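# Right a toppled stool inside the dashed rectangle

## Task

Set the stool that has fallen over upright, resting on its legs, within the dashed rectangle; then release it and pull the grippers away. It only counts if the stool stays that way without the robot supporting it.

## Robot and tools

Robot: two six-joint arms, left_arm and right_arm, each ending in a parallel two-finger gripper. The arm names do not match image sides. Loose objects may get a short push now and then, and a held part may be tugged briefly.

Frame: all reported positions use one world frame. Its origin sits on the table surface midway between the arms, +x runs outward over the table, +z points up, and left_arm is mounted on the +y side. Positions are in metres. Orientation is a quaternion in w,x,y,z order. Velocities are in m/s and rad/s. Reported hand positions can be off, more so when an arm is stretched far.

Gripper geometry: the fingers extend along the gripper's +z axis and close along its x axis. The reported position is the point between the pads; the fingertips go 17.5 mm past it. A flat block about 9 cm long juts out toward the gripper's -y side and rotates with it, so keep it clear of objects. Turning only the wrist roll joint moves the pad point around a 25 mm circle.

execute_actions takes "actions", a list with zero or one entry, plus an optional "pictures" boolean (images are included by default). An empty list changes nothing and just reports the state. An entry holding "rows" (1 to 15 rows) and optional "steps" (1 to 15, default 15) is a move: each row is used for one control step of 1/30 s, and the final row repeats to fill the remaining steps. An entry with only "steps" (up to 300) is a wait, measured from the previous result, and your own reply time is counted inside it. A refused call does nothing.

Each row is one flat list of 18 numbers covering both arms, even when only one moves: left_arm first, then right_arm, 9 numbers each. For each arm: six absolute joint target angles in radians, in the order waist, shoulder, elbow, forearm roll, wrist pitch, wrist roll (same order as the Joint positions line); then gripper position, force_limit, speed, each in [-1, 1]. Stated joint ranges: waist, shoulder, forearm roll, wrist pitch and wrist roll -6.283 to 6.283; elbow -2.792 to 2.792. A target more than 0.010 rad beyond a range end, and farther out than the current angle, gets the call refused. Actual ends can differ by up to 0.010 rad; a target past the real end is clipped, and the message "joint sent to its limit" may appear, possibly referring to an earlier move. Absence of that message does not prove more travel exists.

Gripper numbers: position +1 is fully open (50 mm gap), about -0.65 closes the pads together, and -1 means squeeze until something stops the fingers. force_limit maps -1/0/+1 to about 20/102/185 N per pad (actual up to ~17% more). speed maps -1/0/+1 to 20/85/150 mm/s of gap change. To keep a gripper unchanged, repeat its previous three numbers; a 0 is a real command. New force or speed values only apply after the position value changes by at least 0.01, so to soften a grip, open first.

object_status: 0 moving, 1 blocked while opening, 2 blocked while closing (a proper grip), 3 reached the target or pads met (likely nothing held). Any new position resets it to 0 until the fingers settle. Opening width in mm is about (250 - position_measured) x 0.202. Fingers re-close by themselves if grip is lost, except after gripping with force_limit -1, where status stays 2 even if the object slipped out. Gripping something fixed off-center lets the grip fade.

Motion: joint targets are rate-limited (waist and shoulder 2.09, elbow 3.14, the three wrist joints 3.93 rad/s, 0.3 s to ramp up), and all joints of an arm are synchronized. Each step's target stays within 0.456 rad (waist, shoulder), 0.683 (elbow) or 0.854 (wrist joints) of the measured angle, and is scaled down if it would move the hand more than 70 mm. Between calls the arms keep heading to the last row sent until they settle or a step is HELD.

Result lines: per-arm state (position, quaternion, velocities); Joint positions and Joint velocities per arm; HELD marks steps whose command was not (fully) sent; "joint command not followed" means a clearance check altered joint targets while the rest still ran; MOTOR HOT warns of heating under load, and OVER-TEMPERATURE FAULT means brakes engaged until cooled.

Faults: if contact torque reaches a joint's load limit (waist and shoulder 312, elbow 147, wrist joints 41.4 N m, including held weight), or an external force of 144 N hits the arm, tool or load, that arm halts for 10 s, drops the rest of the call and yields to the contact. Avoid hard pushes, letting the arms collide or press on each other, dropping or slamming the stool, and anything leaving the table, which fails the task.

zoom_image: "camera" (cam_high, cam_low, cam_left_wrist, cam_right_wrist) and "region" [x0, y0, x1, y1] in that camera's pixels from the top-left, at most 504 by 504. Image sizes: cam_high and cam_low 504x504, wrist cameras 616x616 (fisheye). Calibration matrices are supplied; they may be off by a few degrees and millimetres.

finished_scene: pass "scene", the current scene's number. It is final and reports whether the goal was met; make sure the stool is upright, released and the grippers withdrawn before calling it.

Each tool is called after "Emit:" in YAML: its name, and indented under it one key for each argument.

## Session

I'll start by looking at the scene.

Emit:
execute_actions:
  actions: []

Scene clock: 0.00 s of 4244.00 s.
left_arm: end_effector_position=(+0.3031, +0.9448, +0.2264) position_measured=3 object_status=3 end_effector_quat_wxyz=(-0.214, +0.691, -0.079, -0.686) end_effector_velocity=(-0.000, -0.000, -0.001) end_effector_angular_velocity=(-0.000, +0.002, +0.000) | right_arm: end_effector_position=(+0.6959, +0.0506, +0.3446) position_measured=3 object_status=3 end_effector_quat_wxyz=(+0.545, +0.543, +0.597, -0.227) end_effector_velocity=(-0.001, +0.000, +0.000) end_effector_angular_velocity=(-0.000, +0.000, +0.001)
Joint positions: left_arm=[0.662 0.607 1.899 1.047 1.962 1.923] | right_arm=[ 1.094  1.092  0.466 -1.236  2.005  0.478]
Joint velocities: left_arm=[ 0.     0.001  0.001  0.     0.    -0.   ] | right_arm=[ 0.001 -0.001  0.001 -0.    -0.    -0.   ]

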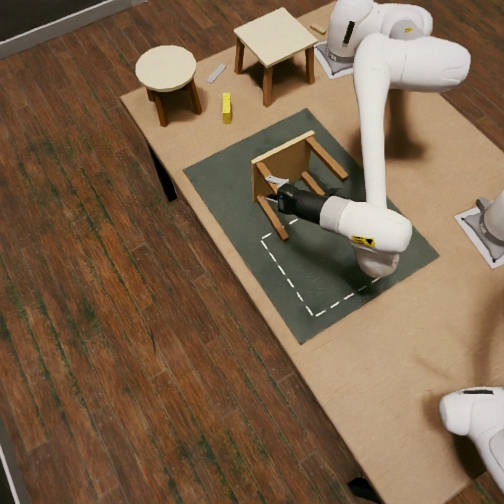

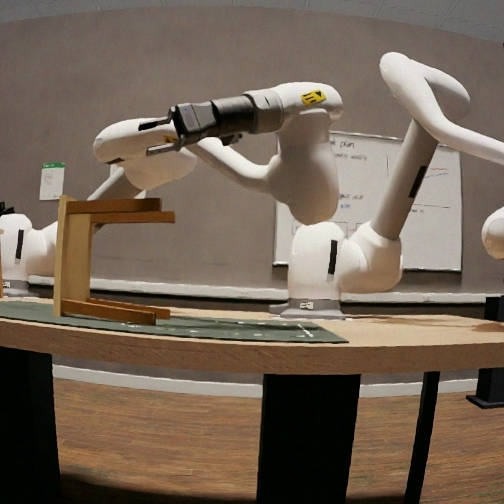

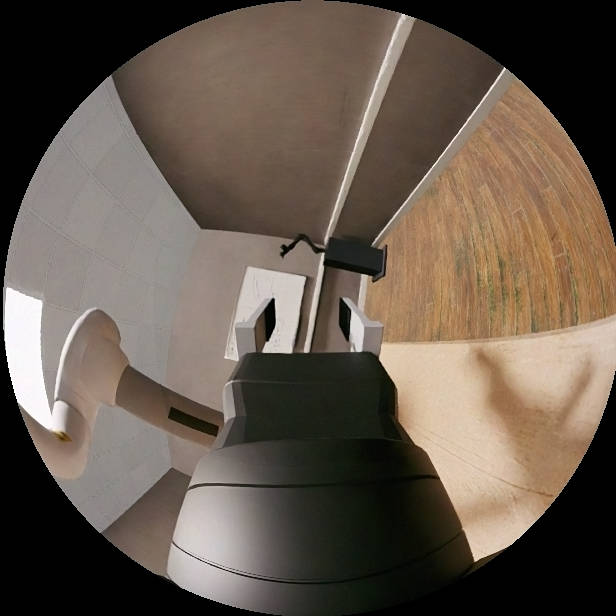

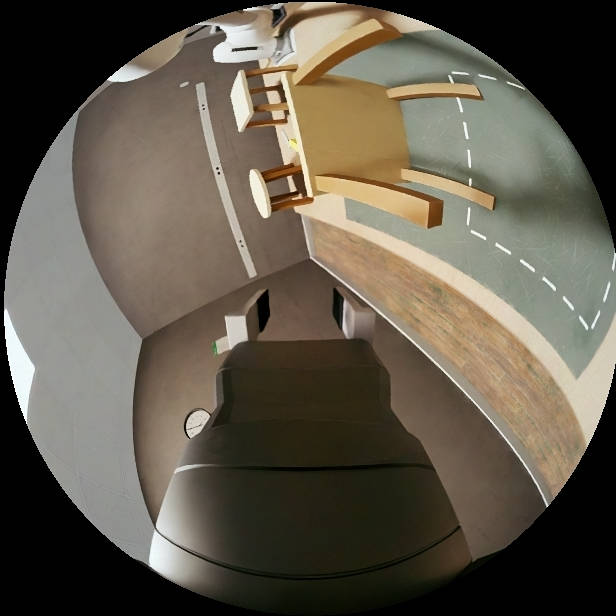

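Emit:
zoom_image:
  camera: "cam_high"
  region: [170, 90, 450, 350]

Emit:
zoom_image:
  camera: "cam_low"
  region: [0, 150, 360, 360]

Emit:
zoom_image:
  camera: "cam_right_wrist"
  region: [200, 0, 616, 350]

Region (170, 90, 450, 350) of cam_high's 504x504 image, scaled by 1.800, with more detail than that image has; it fills the top 468 rows of this view, and the rest is white.

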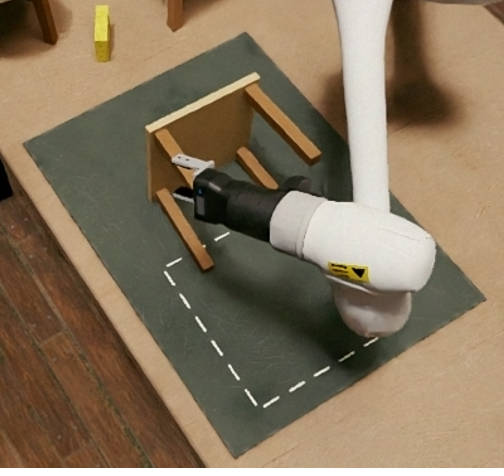

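Region (0, 150, 360, 360) of cam_low's 504x504 image, scaled by 1.400, with more detail than that image has; it fills the top 294 rows of this view, and the rest is white.

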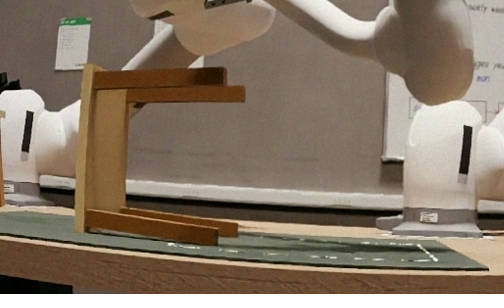

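Region (200, 0, 616, 350) of cam_right_wrist's 616x616 image, scaled by 1.212, with more detail than that image has; it fills the top 424 rows of this view, and the rest is white.

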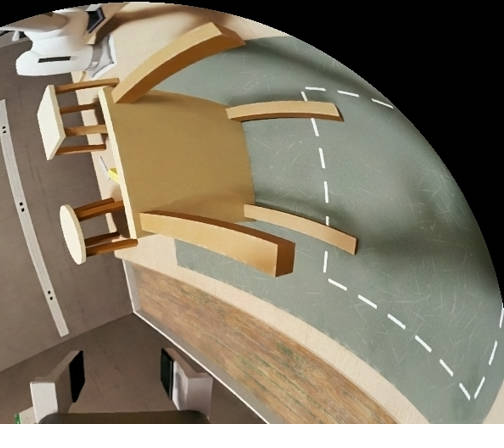

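Emit:
execute_actions:
  actions:
    - {"rows": [[0.662, 0.607, 1.899, 1.047, 1.962, 1.923, 1, 0, 0, 0.680, 0.330, 1.426, 0.0, 1.385, 0.477, 1, 1, 0]], "steps": 15}
  pictures: false

Emit:
execute_actions:
  actions:
    - {"steps": 30}

Scene clock: 120.50 s of 4244.00 s.
left_arm: end_effector_position=(+0.3033, +0.9445, +0.2264) position_measured=3 object_status=3 end_effector_quat_wxyz=(-0.214, +0.691, -0.079, -0.686) end_effector_velocity=(+0.000, -0.000, -0.000) end_effector_angular_velocity=(-0.001, +0.002, +0.000) | right_arm: end_effector_position=(+0.7157, -0.1155, +0.2821) position_measured=3 object_status=3 end_effector_quat_wxyz=(+0.281, +0.597, +0.731, -0.175) end_effector_velocity=(-0.279, -0.281, -0.001) end_effector_angular_velocity=(+1.439, +0.709, -0.269)
Joint positions: left_arm=[0.662 0.607 1.899 1.047 1.962 1.923] | right_arm=[ 0.867  0.767  0.943 -0.635  1.666  0.478]
Joint velocities: left_arm=[-0.     0.001  0.    -0.     0.001  0.001] | right_arm=[-0.455 -0.953  1.166  1.529 -0.674 -0.002]
Steps of this call (steps 1 to 90: nothing new was sent; then 117.00 s passed at rest; steps 91 to 105: all 15 steps of this action). Readings (joint positions | what the end effector reports):
91: left_arm=[0.662 0.607 1.899 1.047 1.962 1.923] | right_arm=[1.094 1.092 0.467 -1.236 2.004 0.478] | left_arm position_measured=3 object_status=3 | right_arm position_measured=3 object_status=3
92: left_arm=[0.662 0.607 1.899 1.047 1.962 1.923] | right_arm=[1.090 1.087 0.475 -1.225 1.997 0.478] | left_arm position_measured=3 object_status=3 | right_arm position_measured=3 object_status=3
94: left_arm=[0.662 0.607 1.899 1.047 1.962 1.923] | right_arm=[1.060 1.054 0.525 -1.164 1.952 0.478] | left_arm position_measured=3 object_status=3 | right_arm position_measured=3 object_status=3
98: left_arm=[0.662 0.607 1.899 1.047 1.962 1.923] | right_arm=[0.986 0.965 0.659 -0.996 1.843 0.478] | left_arm position_measured=3 object_status=3 | right_arm position_measured=3 object_status=3
105: the state above

Scene clock: 121.50 s of 4244.00 s.
left_arm: end_effector_position=(+0.3033, +0.9445, +0.2264) position_measured=3 object_status=3 end_effector_quat_wxyz=(-0.214, +0.691, -0.079, -0.686) end_effector_velocity=(+0.000, +0.000, -0.000) end_effector_angular_velocity=(-0.000, -0.001, -0.000) | right_arm: end_effector_position=(+0.5508, -0.1888, +0.3321) position_measured=3 object_status=3 end_effector_quat_wxyz=(+0.000, +0.707, +0.707, +0.000) end_effector_velocity=(-0.000, -0.000, +0.001) end_effector_angular_velocity=(+0.001, -0.001, -0.001)
Joint positions: left_arm=[0.662 0.607 1.899 1.047 1.962 1.923] | right_arm=[ 0.68   0.33   1.426 -0.     1.385  0.477]
Joint velocities: left_arm=[ 0.    -0.    -0.    -0.    -0.001  0.   ] | right_arm=[-0.001 -0.001  0.     0.    -0.    -0.   ]
Steps of this call (steps 1 to 30: the robot went on to your last target). Readings (joint positions | what the end effector reports):
1: left_arm=[0.662 0.607 1.899 1.047 1.962 1.923] | right_arm=[0.852 0.735 0.981 -0.584 1.643 0.478] | left_arm position_measured=3 object_status=3 | right_arm position_measured=3 object_status=3
2: left_arm=[0.662 0.607 1.899 1.047 1.962 1.923] | right_arm=[0.838 0.701 1.018 -0.536 1.622 0.478] | left_arm position_measured=3 object_status=3 | right_arm position_measured=3 object_status=3
4: left_arm=[0.662 0.607 1.899 1.047 1.962 1.923] | right_arm=[0.810 0.636 1.090 -0.441 1.580 0.478] | left_arm position_measured=3 object_status=3 | right_arm position_measured=3 object_status=3
8: left_arm=[0.662 0.607 1.899 1.047 1.962 1.923] | right_arm=[0.756 0.509 1.230 -0.258 1.499 0.477] | left_arm position_measured=3 object_status=3 | right_arm position_measured=3 object_status=3
30: the state above
camera_calibration (this result's frames):
cam_left_wrist: T_world_to_cam=[[0.0823532, 0.181023, -0.980025, 0.0258794], [-0.142223, -0.971166, -0.191338, 1.00903], [-0.986403, 0.155139, -0.054233, 0.313299], [0, 0, 0, 1]] pos_world=[0.450415, 0.926641, 0.235418]
cam_right_wrist: T_world_to_cam=[[0.0230515, 0.99836, 0.0524076, 0.145867], [0.964371, -0.0360248, 0.262091, -0.622686], [0.263549, 0.0444987, -0.963619, 0.326134], [0, 0, 0, 1]] pos_world=[0.511185, -0.182572, 0.469824]

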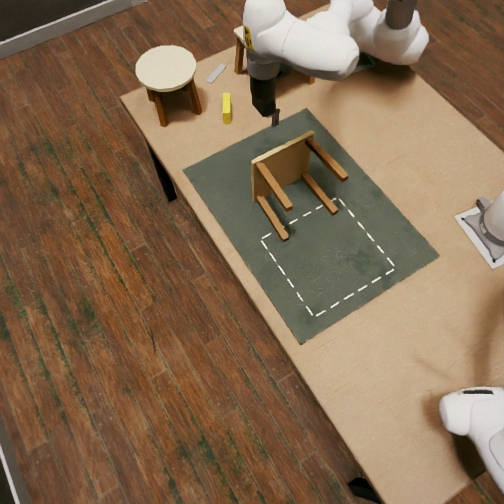

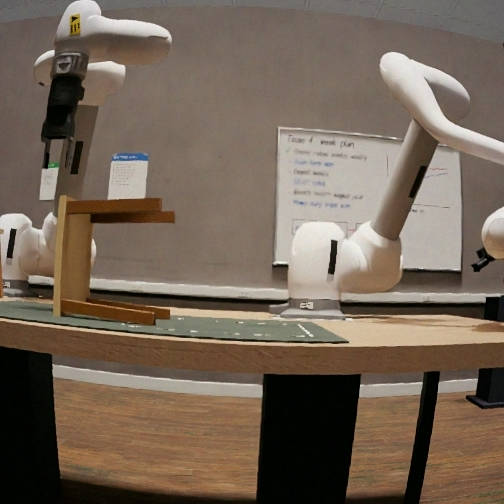

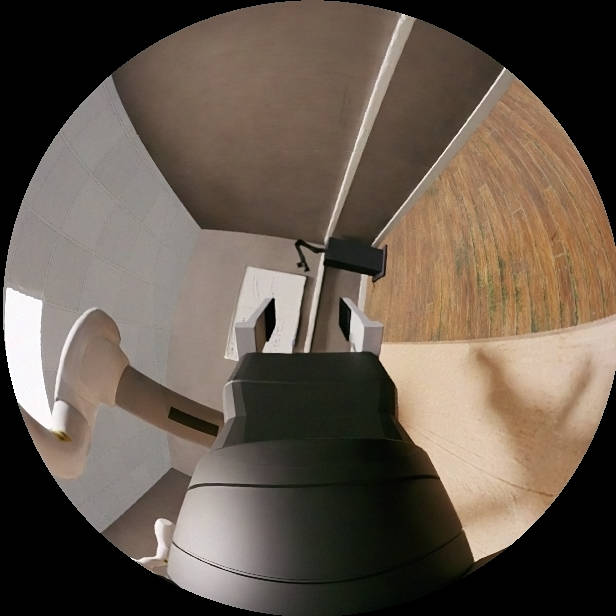

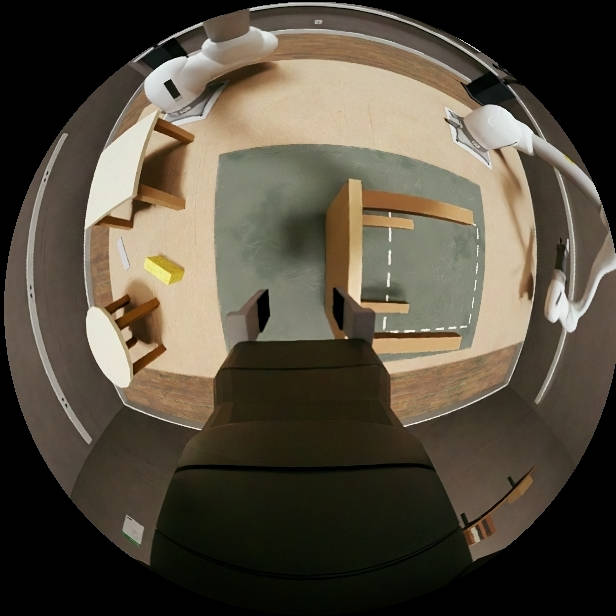

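Emit:
zoom_image:
  camera: "cam_right_wrist"
  region: [220, 150, 500, 370]

Emit:
zoom_image:
  camera: "cam_high"
  region: [230, 90, 410, 330]

Emit:
zoom_image:
  camera: "cam_low"
  region: [0, 60, 240, 340]

Region (220, 150, 500, 370) of cam_right_wrist's 616x616 image, scaled by 1.800, with more detail than that image has; it fills the top 396 rows of this view, and the rest is white.

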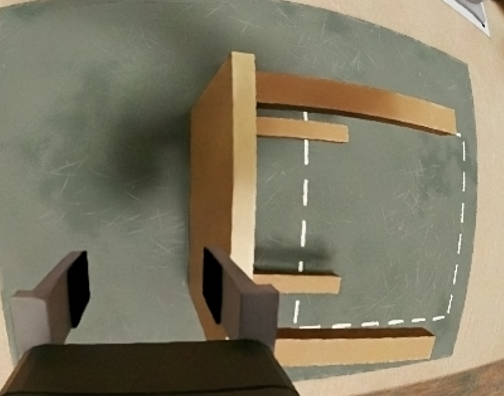

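Region (230, 90, 410, 330) of cam_high's 504x504 image, scaled by 2.100, with more detail than that image has; it fills the left 378 columns of this view, and the rest is white.

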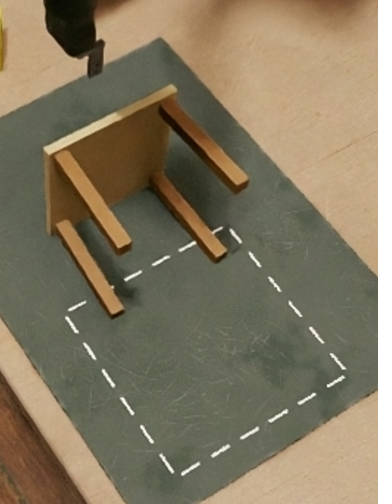

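Region (0, 60, 240, 340) of cam_low's 504x504 image, scaled by 1.800, with more detail than that image has; it fills the left 432 columns of this view, and the rest is white.

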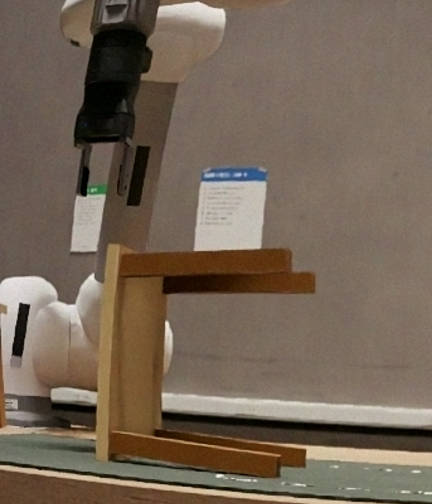

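Emit:
execute_actions:
  actions:
    - {"rows": [[0.662, 0.607, 1.899, 1.047, 1.962, 1.923, 1, 0, 0, 0.7619, 0.3828, 1.4301, 0.0, 1.3287, 0.5589, 1, 1, 0]], "steps": 15}
  pictures: false

Emit:
execute_actions:
  actions:
    - {"steps": 10}

Scene clock: 193.53 s of 4244.00 s.
left_arm: end_effector_position=(+0.3033, +0.9445, +0.2264) position_measured=3 object_status=3 end_effector_quat_wxyz=(-0.214, +0.691, -0.079, -0.686) end_effector_velocity=(-0.000, +0.000, -0.001) end_effector_angular_velocity=(-0.001, +0.002, +0.001) | right_arm: end_effector_position=(+0.5381, -0.1243, +0.2897) position_measured=3 object_status=3 end_effector_quat_wxyz=(-0.000, +0.707, +0.707, +0.000) end_effector_velocity=(-0.000, +0.001, -0.000) end_effector_angular_velocity=(+0.000, -0.000, +0.000)
Joint positions: left_arm=[0.662 0.607 1.899 1.047 1.962 1.923] | right_arm=[0.762 0.383 1.43  0.    1.329 0.559]
Joint velocities: left_arm=[ 0.001  0.002  0.    -0.     0.001  0.   ] | right_arm=[ 0.001  0.    -0.    -0.    -0.     0.001]
Steps of this call (steps 1 to 15: the robot went on to your last target; steps 16 to 90: nothing new was sent; then 68.53 s passed at rest; steps 91 to 105: all 15 steps of this action). Readings (joint positions | what the end effector reports):
91: left_arm=[0.662 0.607 1.899 1.047 1.962 1.923] | right_arm=[0.680 0.330 1.426 0.000 1.385 0.477] | left_arm position_measured=3 object_status=3 | right_arm position_measured=3 object_status=3
92: left_arm=[0.662 0.607 1.899 1.047 1.962 1.923] | right_arm=[0.685 0.333 1.426 0.000 1.381 0.482] | left_arm position_measured=3 object_status=3 | right_arm position_measured=3 object_status=3
94: left_arm=[0.662 0.607 1.899 1.047 1.962 1.923] | right_arm=[0.717 0.354 1.428 0.000 1.359 0.514] | left_arm position_measured=3 object_status=3 | right_arm position_measured=3 object_status=3
98: left_arm=[0.662 0.607 1.899 1.047 1.962 1.923] | right_arm=[0.761 0.382 1.430 0.000 1.330 0.557] | left_arm position_measured=3 object_status=3 | right_arm position_measured=3 object_status=3
105: the state above

Scene clock: 193.87 s of 4244.00 s.
left_arm: end_effector_position=(+0.3033, +0.9445, +0.2264) position_measured=3 object_status=3 end_effector_quat_wxyz=(-0.214, +0.691, -0.079, -0.686) end_effector_velocity=(+0.000, +0.000, -0.000) end_effector_angular_velocity=(+0.000, -0.000, -0.001) | right_arm: end_effector_position=(+0.5381, -0.1242, +0.2896) position_measured=3 object_status=3 end_effector_quat_wxyz=(-0.000, +0.707, +0.707, +0.000) end_effector_velocity=(-0.000, +0.001, +0.001) end_effector_angular_velocity=(+0.000, -0.001, +0.002)
Joint positions: left_arm=[0.662 0.607 1.899 1.047 1.962 1.923] | right_arm=[0.762 0.383 1.43  0.    1.329 0.559]
Joint velocities: left_arm=[-0.  0. -0.  0. -0. -0.] | right_arm=[ 0.002 -0.    -0.001 -0.     0.    -0.   ]
Steps of this call (steps 1 to 10: the robot went on to your last target). Readings (joint positions | what the end effector reports):
1: left_arm=[0.662 0.607 1.899 1.047 1.962 1.923] | right_arm=[0.762 0.383 1.430 0.000 1.329 0.559] | left_arm position_measured=3 object_status=3 | right_arm position_measured=3 object_status=3
2: left_arm=[0.662 0.607 1.899 1.047 1.962 1.923] | right_arm=[0.762 0.383 1.430 0.000 1.329 0.559] | left_arm position_measured=3 object_status=3 | right_arm position_measured=3 object_status=3
4: left_arm=[0.662 0.607 1.899 1.047 1.962 1.923] | right_arm=[0.762 0.383 1.430 0.000 1.329 0.559] | left_arm position_measured=3 object_status=3 | right_arm position_measured=3 object_status=3
8: left_arm=[0.662 0.607 1.899 1.047 1.962 1.923] | right_arm=[0.762 0.383 1.430 0.000 1.329 0.559] | left_arm position_measured=3 object_status=3 | right_arm position_measured=3 object_status=3
10: the state above
camera_calibration (this result's frames):
cam_left_wrist: T_world_to_cam=[[0.0823534, 0.181023, -0.980025, 0.0258791], [-0.142223, -0.971166, -0.191338, 1.00903], [-0.986403, 0.155139, -0.0542332, 0.313299], [0, 0, 0, 1]] pos_world=[0.450415, 0.926641, 0.235418]
cam_right_wrist: T_world_to_cam=[[0.0230978, 0.99837, 0.0521856, 0.0839463], [0.964501, -0.0359891, 0.261616, -0.59687], [0.263067, 0.0442903, -0.96376, 0.285998], [0, 0, 0, 1]] pos_world=[0.498506, -0.117957, 0.427403]

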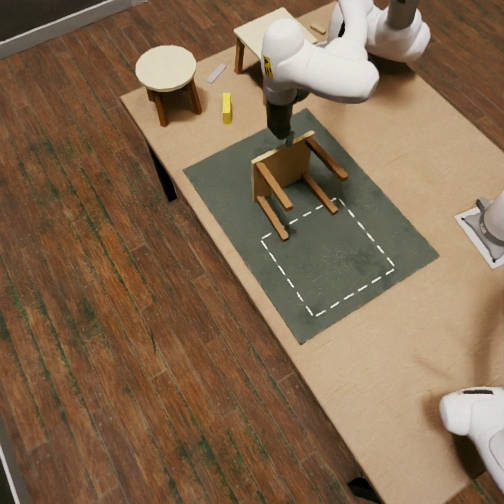

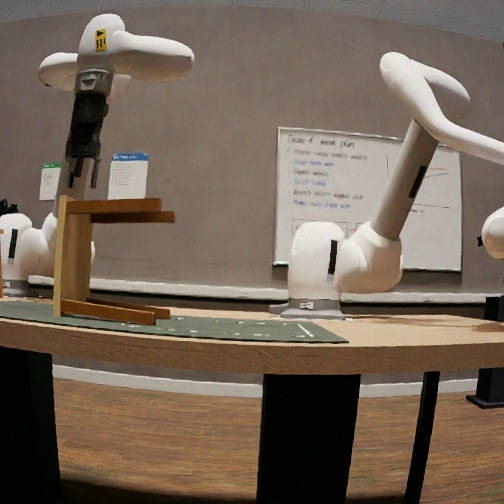

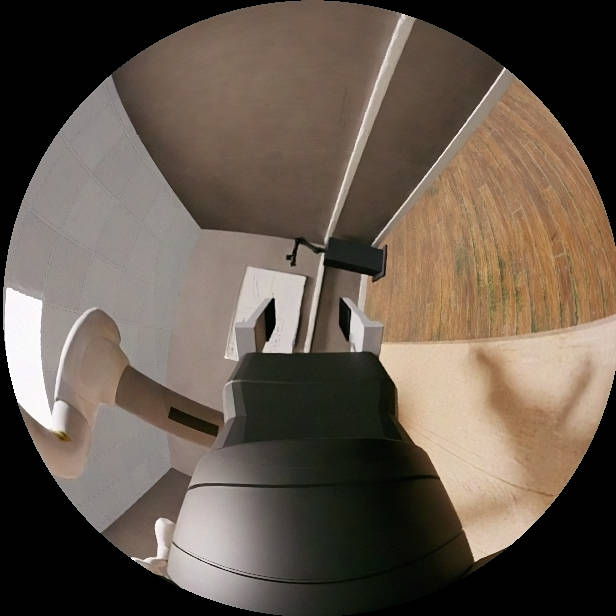

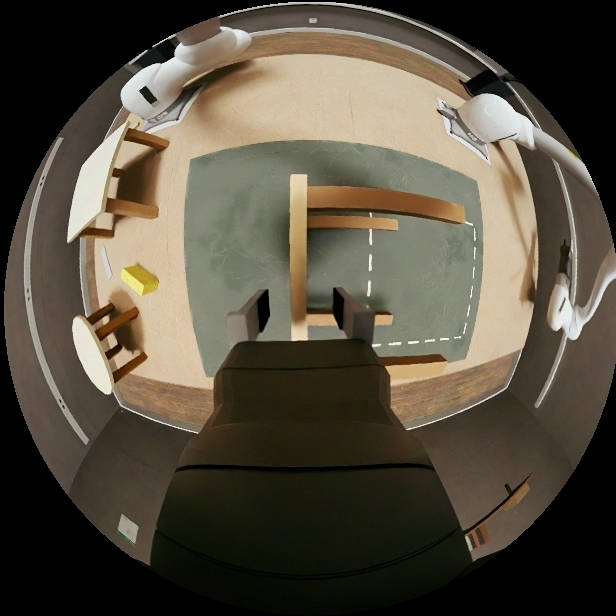

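Emit:
zoom_image:
  camera: "cam_right_wrist"
  region: [210, 160, 490, 390]

Emit:
zoom_image:
  camera: "cam_high"
  region: [230, 100, 370, 250]

Region (210, 160, 490, 390) of cam_right_wrist's 616x616 image, scaled by 1.800, with more detail than that image has; it fills the top 414 rows of this view, and the rest is white.

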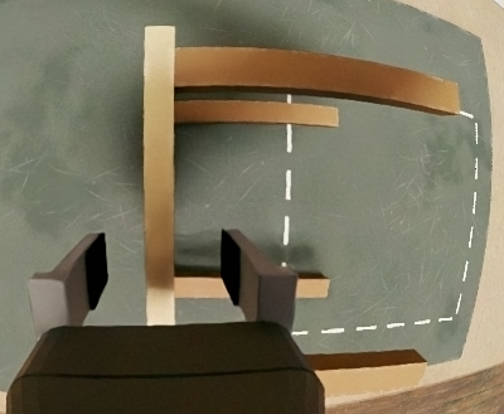

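Region (230, 100, 370, 250) of cam_high's 504x504 image, scaled by 3.360, with more detail than that image has; it fills the left 470 columns of this view, and the rest is white.

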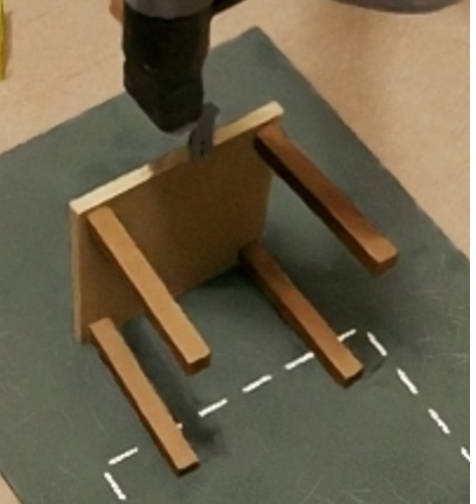

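Emit:
execute_actions:
  actions:
    - {"rows": [[0.662, 0.607, 1.899, 1.047, 1.962, 1.923, 1, 0, 0, 0.7566, 0.4236, 1.5106, 0.0, 1.2074, 0.5536, 1, 1, 0]], "steps": 15}

Scene clock: 235.83 s of 4244.00 s.
left_arm: end_effector_position=(+0.3033, +0.9445, +0.2264) position_measured=3 object_status=3 end_effector_quat_wxyz=(-0.214, +0.691, -0.079, -0.686) end_effector_velocity=(-0.000, -0.000, -0.000) end_effector_angular_velocity=(+0.000, +0.000, -0.000) | right_arm: end_effector_position=(+0.5430, -0.1260, +0.2151) position_measured=3 object_status=3 end_effector_quat_wxyz=(+0.000, +0.707, +0.707, +0.000) end_effector_velocity=(-0.000, -0.001, -0.001) end_effector_angular_velocity=(+0.000, +0.002, -0.001)
Joint positions: left_arm=[0.662 0.607 1.899 1.047 1.962 1.923] | right_arm=[ 0.757  0.424  1.511 -0.     1.207  0.554]
Joint velocities: left_arm=[ 0.     0.     0.001  0.    -0.    -0.001] | right_arm=[-0.001  0.001  0.002  0.001 -0.001 -0.   ]
Steps of this call (steps 1 to 15: the robot went on to your last target; steps 16 to 90: nothing new was sent; then 38.47 s passed at rest; steps 91 to 105: all 15 steps of this action). Readings (joint positions | what the end effector reports):
91: left_arm=[0.662 0.607 1.899 1.047 1.962 1.923] | right_arm=[0.762 0.383 1.430 0.000 1.328 0.559] | left_arm position_measured=3 object_status=3 | right_arm position_measured=3 object_status=3
92: left_arm=[0.662 0.607 1.899 1.047 1.962 1.923] | right_arm=[0.762 0.386 1.437 0.000 1.317 0.559] | left_arm position_measured=3 object_status=3 | right_arm position_measured=3 object_status=3
94: left_arm=[0.662 0.607 1.899 1.047 1.962 1.923] | right_arm=[0.759 0.405 1.475 -0.000 1.261 0.557] | left_arm position_measured=3 object_status=3 | right_arm position_measured=3 object_status=3
98: left_arm=[0.662 0.607 1.899 1.047 1.962 1.923] | right_arm=[0.757 0.423 1.509 -0.000 1.209 0.554] | left_arm position_measured=3 object_status=3 | right_arm position_measured=3 object_status=3
105: the state above
camera_calibration (this result's frames):
cam_left_wrist: T_world_to_cam=[[0.0823531, 0.181023, -0.980025, 0.0258793], [-0.142223, -0.971166, -0.191338, 1.00903], [-0.986403, 0.155139, -0.0542329, 0.313299], [0, 0, 0, 1]] pos_world=[0.450415, 0.926641, 0.235418]
cam_right_wrist: T_world_to_cam=[[0.0230225, 0.998377, 0.0520856, 0.0895847], [0.964464, -0.0358969, 0.261766, -0.582205], [0.263211, 0.0442082, -0.963725, 0.212838], [0, 0, 0, 1]] pos_world=[0.503432, -0.119748, 0.352852]

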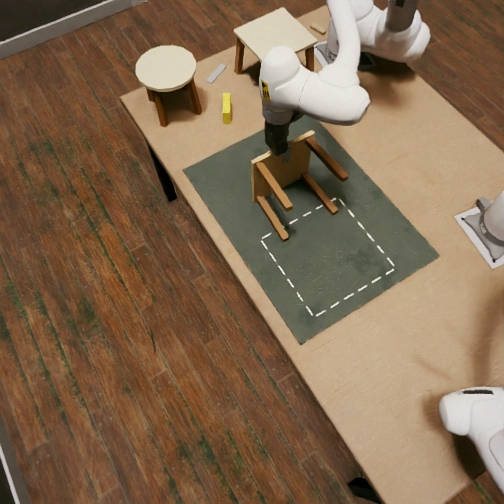

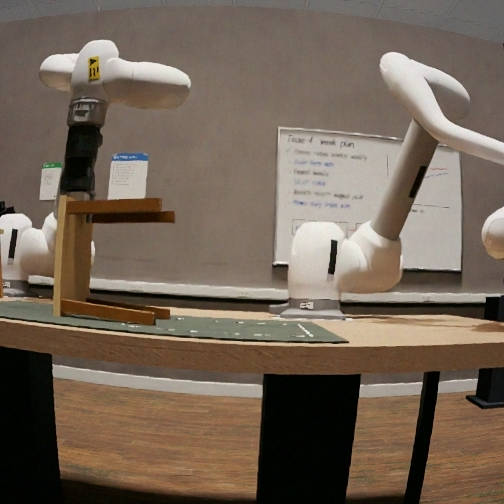

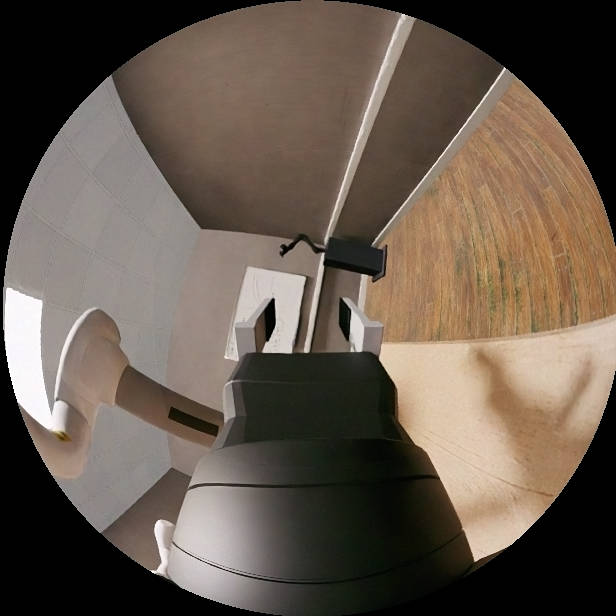

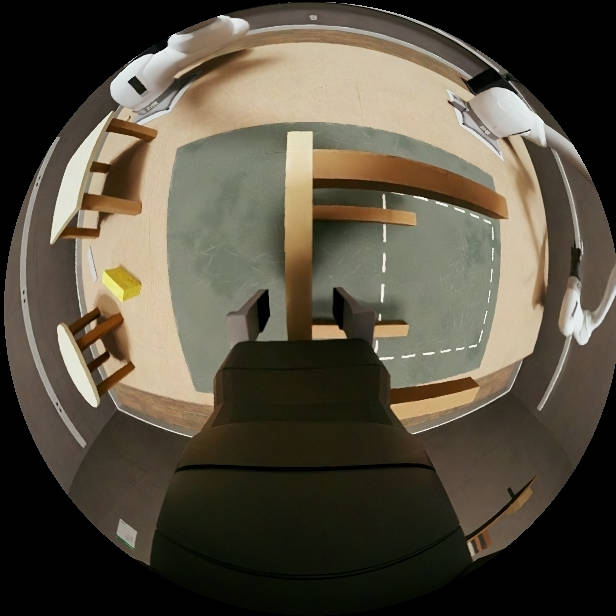

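Emit:
zoom_image:
  camera: "cam_low"
  region: [30, 120, 190, 260]

Emit:
zoom_image:
  camera: "cam_high"
  region: [240, 110, 350, 210]

Region (30, 120, 190, 260) of cam_low's 504x504 image, scaled by 3.150, with more detail than that image has; it fills the top 441 rows of this view, and the rest is white.

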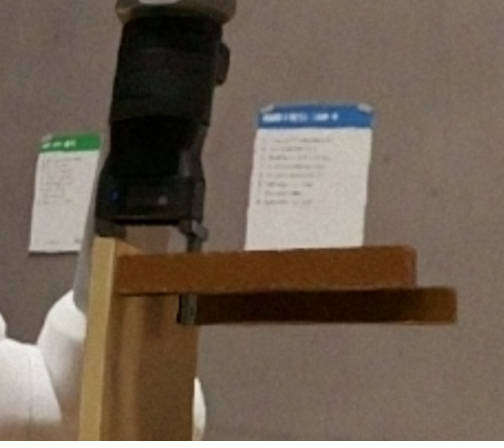

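Region (240, 110, 350, 210) of cam_high's 504x504 image, scaled by 4.582, with more detail than that image has; it fills the top 458 rows of this view, and the rest is white.

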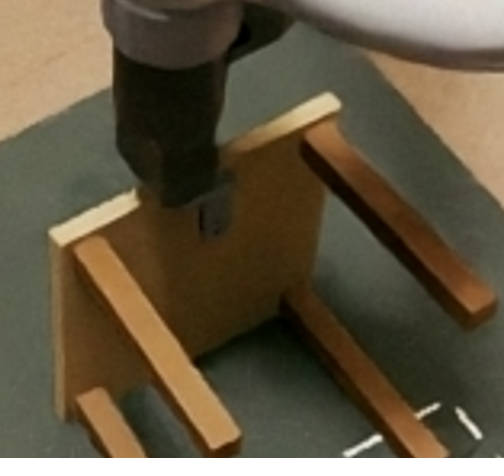

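Emit:
execute_actions:
  actions:
    - {"rows": [[0.662, 0.607, 1.899, 1.047, 1.962, 1.923, 1, 0, 0, 0.7566, 0.4283, 1.5190, 0.0, 1.1943, 0.5536, 1, 1, 0], [0.662, 0.607, 1.899, 1.047, 1.962, 1.923, 1, 0, 0, 0.7566, 0.4283, 1.5190, 0.0, 1.1943, 0.5536, 1, 1, 0], [0.662, 0.607, 1.899, 1.047, 1.962, 1.923, 1, 0, 0, 0.7566, 0.4283, 1.5190, 0.0, 1.1943, 0.5536, 1, 1, 0], [0.662, 0.607, 1.899, 1.047, 1.962, 1.923, 1, 0, 0, 0.7566, 0.4283, 1.5190, 0.0, 1.1943, 0.5536, -1, 0.2, 0]], "steps": 15}
  pictures: false

Emit:
execute_actions:
  actions:
    - {"steps": 12}

Scene clock: 254.13 s of 4244.00 s.
left_arm: end_effector_position=(+0.3033, +0.9445, +0.2264) position_measured=3 object_status=3 end_effector_quat_wxyz=(-0.214, +0.691, -0.079, -0.686) end_effector_velocity=(-0.000, +0.000, +0.001) end_effector_angular_velocity=(+0.001, +0.001, +0.002) | right_arm: end_effector_position=(+0.5430, -0.1260, +0.2070) position_measured=167 object_status=0 end_effector_quat_wxyz=(-0.000, +0.707, +0.707, +0.000) end_effector_velocity=(+0.000, -0.000, +0.000) end_effector_angular_velocity=(+0.000, -0.000, -0.000)
Joint positions: left_arm=[0.662 0.607 1.899 1.047 1.962 1.923] | right_arm=[0.757 0.428 1.519 0.    1.194 0.554]
Joint velocities: left_arm=[ 0.001 -0.001 -0.     0.     0.002  0.   ] | right_arm=[-0.001 -0.    -0.    -0.     0.    -0.   ]
Steps of this call (steps 1 to 15: the robot went on to your last target; steps 16 to 90: nothing new was sent; then 14.80 s passed at rest; steps 91 to 105: all 15 steps of this action). Readings (joint positions | what the end effector reports):
91: left_arm=[0.662 0.607 1.899 1.047 1.962 1.923] | right_arm=[0.757 0.424 1.511 0.000 1.207 0.554] | left_arm position_measured=3 object_status=3 | right_arm position_measured=3 object_status=3
92: left_arm=[0.662 0.607 1.899 1.047 1.962 1.923] | right_arm=[0.757 0.425 1.514 0.000 1.202 0.554] | left_arm position_measured=3 object_status=3 | right_arm position_measured=3 object_status=3
94: left_arm=[0.662 0.607 1.899 1.047 1.962 1.923] | right_arm=[0.757 0.428 1.518 0.000 1.196 0.554] | left_arm position_measured=3 object_status=3 | right_arm position_measured=13 object_status=0
98: left_arm=[0.662 0.607 1.899 1.047 1.962 1.923] | right_arm=[0.757 0.428 1.519 0.000 1.194 0.554] | left_arm position_measured=3 object_status=3 | right_arm position_measured=69 object_status=0
105: the state above

Scene clock: 254.53 s of 4244.00 s.
left_arm: end_effector_position=(+0.3033, +0.9445, +0.2264) position_measured=3 object_status=3 end_effector_quat_wxyz=(-0.214, +0.691, -0.079, -0.686) end_effector_velocity=(+0.000, +0.000, +0.000) end_effector_angular_velocity=(+0.000, -0.001, -0.000) | right_arm: end_effector_position=(+0.5430, -0.1260, +0.2070) position_measured=180 object_status=2 end_effector_quat_wxyz=(-0.000, +0.707, +0.707, -0.000) end_effector_velocity=(+0.000, -0.001, -0.002) end_effector_angular_velocity=(-0.002, +0.003, -0.001)
Joint positions: left_arm=[0.662 0.607 1.899 1.047 1.962 1.923] | right_arm=[0.757 0.428 1.519 0.    1.194 0.554]
Joint velocities: left_arm=[ 0. -0. -0.  0. -0.  0.] | right_arm=[-0.001  0.002  0.001 -0.     0.    -0.   ]
Steps of this call (steps 1 to 12: the robot went on to your last target). Readings (joint positions | what the end effector reports):
1: left_arm=[0.662 0.607 1.899 1.047 1.962 1.923] | right_arm=[0.757 0.428 1.519 0.000 1.194 0.554] | left_arm position_measured=3 object_status=3 | right_arm position_measured=180 object_status=0
2: left_arm=[0.662 0.607 1.899 1.047 1.962 1.923] | right_arm=[0.757 0.428 1.519 0.000 1.194 0.554] | left_arm position_measured=3 object_status=3 | right_arm position_measured=180 object_status=0
4: left_arm=[0.662 0.607 1.899 1.047 1.962 1.923] | right_arm=[0.757 0.428 1.519 0.000 1.194 0.554] | left_arm position_measured=3 object_status=3 | right_arm position_measured=180 object_status=0
8: left_arm=[0.662 0.607 1.899 1.047 1.962 1.923] | right_arm=[0.757 0.428 1.519 0.000 1.194 0.554] | left_arm position_measured=3 object_status=3 | right_arm position_measured=180 object_status=2
12: the state above
camera_calibration (this result's frames):
cam_left_wrist: T_world_to_cam=[[0.0823532, 0.181023, -0.980025, 0.0258792], [-0.142223, -0.971166, -0.191338, 1.00903], [-0.986403, 0.155139, -0.054233, 0.313299], [0, 0, 0, 1]] pos_world=[0.450415, 0.926641, 0.235418]
cam_right_wrist: T_world_to_cam=[[0.0231234, 0.99837, 0.0521814, 0.0899249], [0.964509, -0.0360112, 0.261583, -0.58007], [0.263036, 0.0442807, -0.963769, 0.205132], [0, 0, 0, 1]] pos_world=[0.503447, -0.119751, 0.344744]

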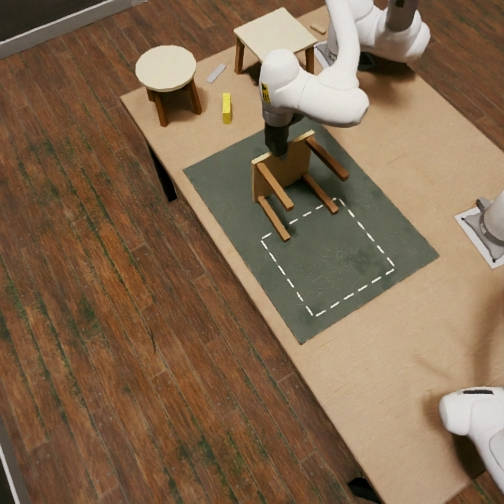

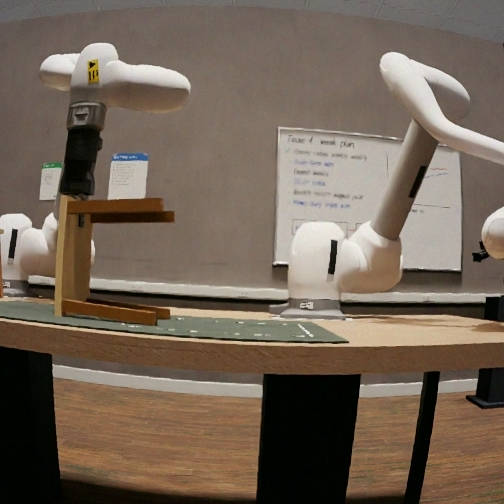

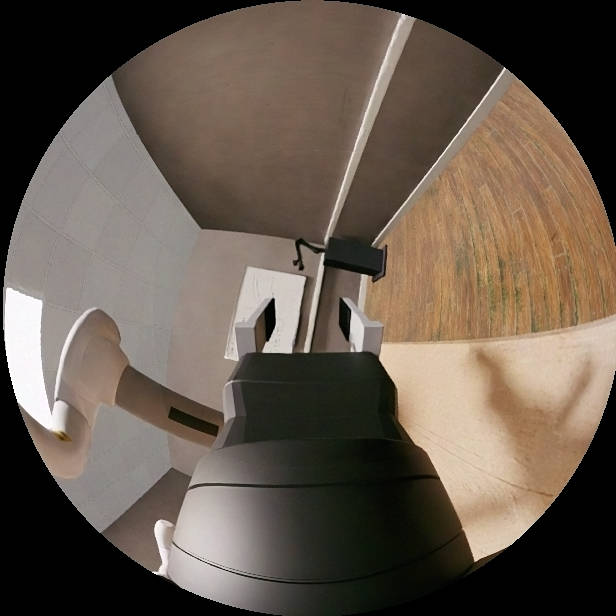

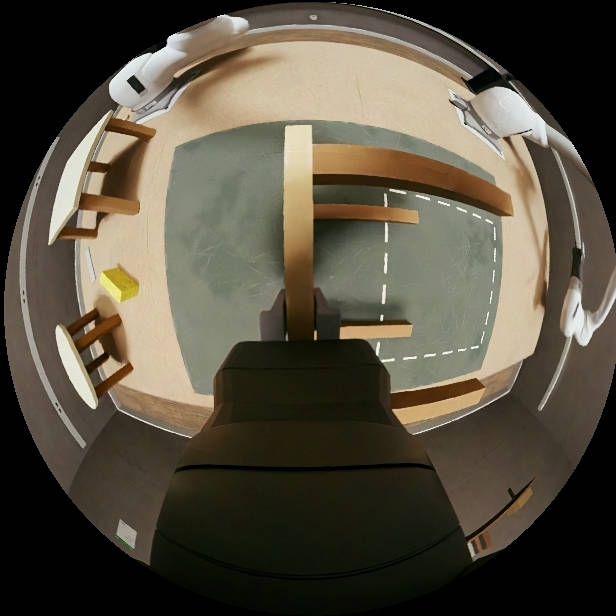

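Emit:
execute_actions:
  actions:
    - {"rows": [[0.662, 0.607, 1.899, 1.047, 1.962, 1.923, 1, 0, 0, 0.7566, 0.4278, 1.5179, 0.0, 1.1959, 0.5536, -1, 0.2, 0], [0.662, 0.607, 1.899, 1.047, 1.962, 1.923, 1, 0, 0, 0.7566, 0.4264, 1.5145, 0.0, 1.2007, 0.5536, -1, 0.2, 0], [0.662, 0.607, 1.899, 1.047, 1.962, 1.923, 1, 0, 0, 0.7566, 0.4242, 1.5091, 0.0, 1.2084, 0.5536, -1, 0.2, 0], [0.662, 0.607, 1.899, 1.047, 1.962, 1.923, 1, 0, 0, 0.7566, 0.4212, 1.5018, 0.0, 1.2186, 0.5536, -1, 0.2, 0], [0.662, 0.607, 1.899, 1.047, 1.962, 1.923, 1, 0, 0, 0.7566, 0.4175, 1.4930, 0.0, 1.2311, 0.5536, -1, 0.2, 0], [0.662, 0.607, 1.899, 1.047, 1.962, 1.923, 1, 0, 0, 0.7566, 0.4134, 1.4830, 0.0, 1.2452, 0.5536, -1, 0.2, 0], [0.662, 0.607, 1.899, 1.047, 1.962, 1.923, 1, 0, 0, 0.7566, 0.4090, 1.4724, 0.0, 1.2602, 0.5536, -1, 0.2, 0], [0.662, 0.607, 1.899, 1.047, 1.962, 1.923, 1, 0, 0, 0.7566, 0.4045, 1.4615, 0.0, 1.2756, 0.5536, -1, 0.2, 0], [0.662, 0.607, 1.899, 1.047, 1.962, 1.923, 1, 0, 0, 0.7566, 0.4001, 1.4509, 0.0, 1.2906, 0.5536, -1, 0.2, 0], [0.662, 0.607, 1.899, 1.047, 1.962, 1.923, 1, 0, 0, 0.7566, 0.3960, 1.4409, 0.0, 1.3047, 0.5536, -1, 0.2, 0], [0.662, 0.607, 1.899, 1.047, 1.962, 1.923, 1, 0, 0, 0.7566, 0.3923, 1.4321, 0.0, 1.3172, 0.5536, -1, 0.2, 0], [0.662, 0.607, 1.899, 1.047, 1.962, 1.923, 1, 0, 0, 0.7566, 0.3893, 1.4248, 0.0, 1.3274, 0.5536, -1, 0.2, 0], [0.662, 0.607, 1.899, 1.047, 1.962, 1.923, 1, 0, 0, 0.7566, 0.3871, 1.4194, 0.0, 1.3351, 0.5536, -1, 0.2, 0], [0.662, 0.607, 1.899, 1.047, 1.962, 1.923, 1, 0, 0, 0.7566, 0.3857, 1.4160, 0.0, 1.3399, 0.5536, -1, 0.2, 0], [0.662, 0.607, 1.899, 1.047, 1.962, 1.923, 1, 0, 0, 0.7566, 0.3852, 1.4149, 0.0, 1.3415, 0.5536, -1, 0.2, 0]], "steps": 15}
  pictures: false

Emit:
execute_actions:
  actions:
    - {"steps": 8}

Scene clock: 336.90 s of 4244.00 s.
left_arm: end_effector_position=(+0.3033, +0.9445, +0.2264) position_measured=3 object_status=3 end_effector_quat_wxyz=(-0.214, +0.691, -0.079, -0.686) end_effector_velocity=(+0.000, -0.000, -0.000) end_effector_angular_velocity=(-0.000, -0.001, -0.001) | right_arm: end_effector_position=(+0.5434, -0.1258, +0.2889) position_measured=180 object_status=2 end_effector_quat_wxyz=(+0.000, +0.707, +0.707, +0.000) end_effector_velocity=(-0.006, -0.004, +0.133) end_effector_angular_velocity=(+0.001, -0.002, -0.000)
Joint positions: left_arm=[0.662 0.607 1.899 1.047 1.962 1.923] | right_arm=[ 0.757  0.389  1.423 -0.     1.33   0.554]
Joint velocities: left_arm=[-0.     0.     0.    -0.    -0.001 -0.   ] | right_arm=[-0.    -0.065 -0.153  0.     0.215  0.   ]
Steps of this call (steps 1 to 15: the robot went on to your last target; steps 16 to 90: nothing new was sent; then 78.87 s passed at rest; steps 91 to 105: all 15 steps of this action). Readings (joint positions | what the end effector reports):
91: left_arm=[0.662 0.607 1.899 1.047 1.962 1.923] | right_arm=[0.757 0.428 1.519 -0.000 1.194 0.554] | left_arm position_measured=3 object_status=3 | right_arm position_measured=180 object_status=2
92: left_arm=[0.662 0.607 1.899 1.047 1.962 1.923] | right_arm=[0.757 0.428 1.518 -0.000 1.195 0.554] | left_arm position_measured=3 object_status=3 | right_arm position_measured=180 object_status=2
94: left_arm=[0.662 0.607 1.899 1.047 1.962 1.923] | right_arm=[0.757 0.426 1.513 -0.000 1.203 0.554] | left_arm position_measured=3 object_status=3 | right_arm position_measured=180 object_status=2
98: left_arm=[0.662 0.607 1.899 1.047 1.962 1.923] | right_arm=[0.757 0.415 1.486 -0.000 1.241 0.554] | left_arm position_measured=3 object_status=3 | right_arm position_measured=180 object_status=2
105: the state above

Scene clock: 337.17 s of 4244.00 s.
left_arm: end_effector_position=(+0.3033, +0.9445, +0.2264) position_measured=3 object_status=3 end_effector_quat_wxyz=(-0.214, +0.691, -0.079, -0.686) end_effector_velocity=(-0.000, -0.000, +0.000) end_effector_angular_velocity=(+0.001, +0.003, +0.002) | right_arm: end_effector_position=(+0.5430, -0.1260, +0.2959) position_measured=180 object_status=2 end_effector_quat_wxyz=(-0.000, +0.707, +0.707, -0.000) end_effector_velocity=(-0.000, -0.000, +0.002) end_effector_angular_velocity=(+0.001, -0.002, +0.000)
Joint positions: left_arm=[0.662 0.607 1.899 1.047 1.962 1.923] | right_arm=[ 0.757  0.385  1.415 -0.     1.341  0.554]
Joint velocities: left_arm=[ 0.     0.001 -0.    -0.     0.003 -0.001] | right_arm=[ 0.    -0.002 -0.001 -0.     0.001 -0.   ]
Steps of this call (steps 1 to 8: the robot went on to your last target). Readings (joint positions | what the end effector reports):
1: left_arm=[0.662 0.607 1.899 1.047 1.962 1.923] | right_arm=[0.757 0.387 1.419 -0.000 1.335 0.554] | left_arm position_measured=3 object_status=3 | right_arm position_measured=180 object_status=2
2: left_arm=[0.662 0.607 1.899 1.047 1.962 1.923] | right_arm=[0.757 0.386 1.417 -0.000 1.338 0.554] | left_arm position_measured=3 object_status=3 | right_arm position_measured=180 object_status=2
4: left_arm=[0.662 0.607 1.899 1.047 1.962 1.923] | right_arm=[0.757 0.385 1.416 -0.000 1.341 0.554] | left_arm position_measured=3 object_status=3 | right_arm position_measured=180 object_status=2
8: the state above
camera_calibration (this result's frames):
cam_left_wrist: T_world_to_cam=[[0.0823532, 0.181023, -0.980025, 0.0258791], [-0.142223, -0.971166, -0.191338, 1.00903], [-0.986403, 0.155139, -0.054233, 0.313299], [0, 0, 0, 1]] pos_world=[0.450414, 0.926641, 0.235418]
cam_right_wrist: T_world_to_cam=[[0.0230609, 0.998376, 0.0520827, 0.0853456], [0.964516, -0.0359241, 0.261568, -0.603318], [0.263014, 0.0442027, -0.963779, 0.290862], [0, 0, 0, 1]] pos_world=[0.503441, -0.119738, 0.43369]

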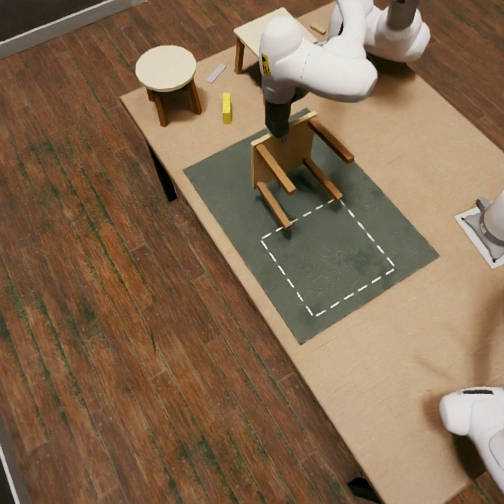

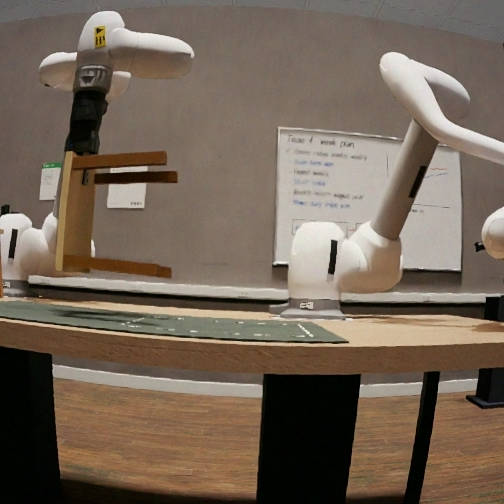

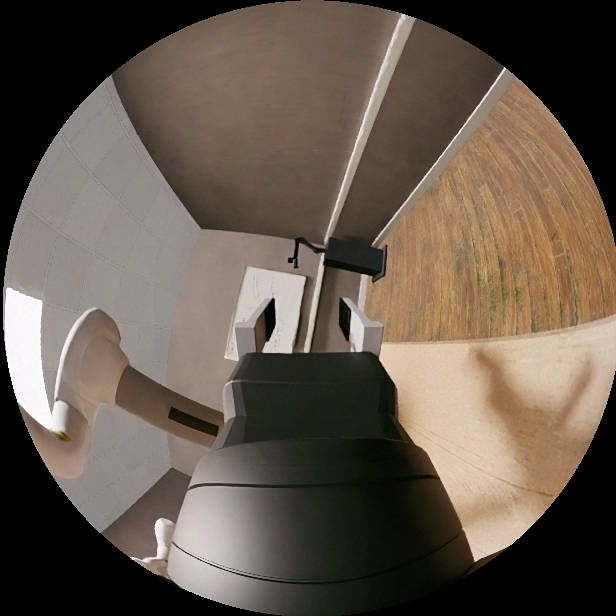

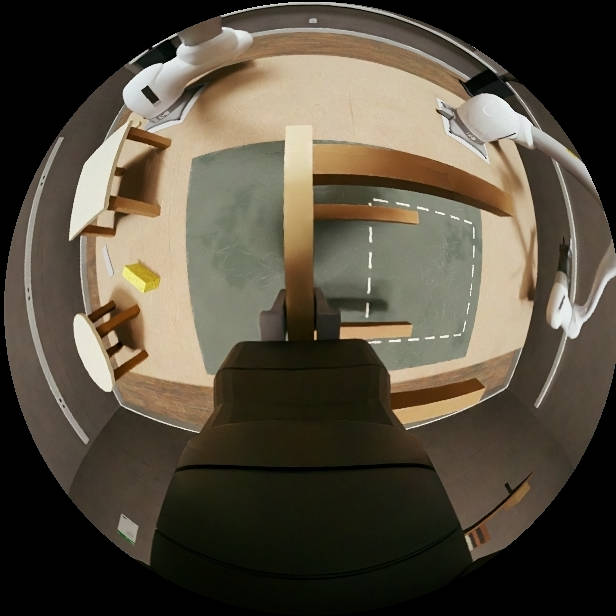

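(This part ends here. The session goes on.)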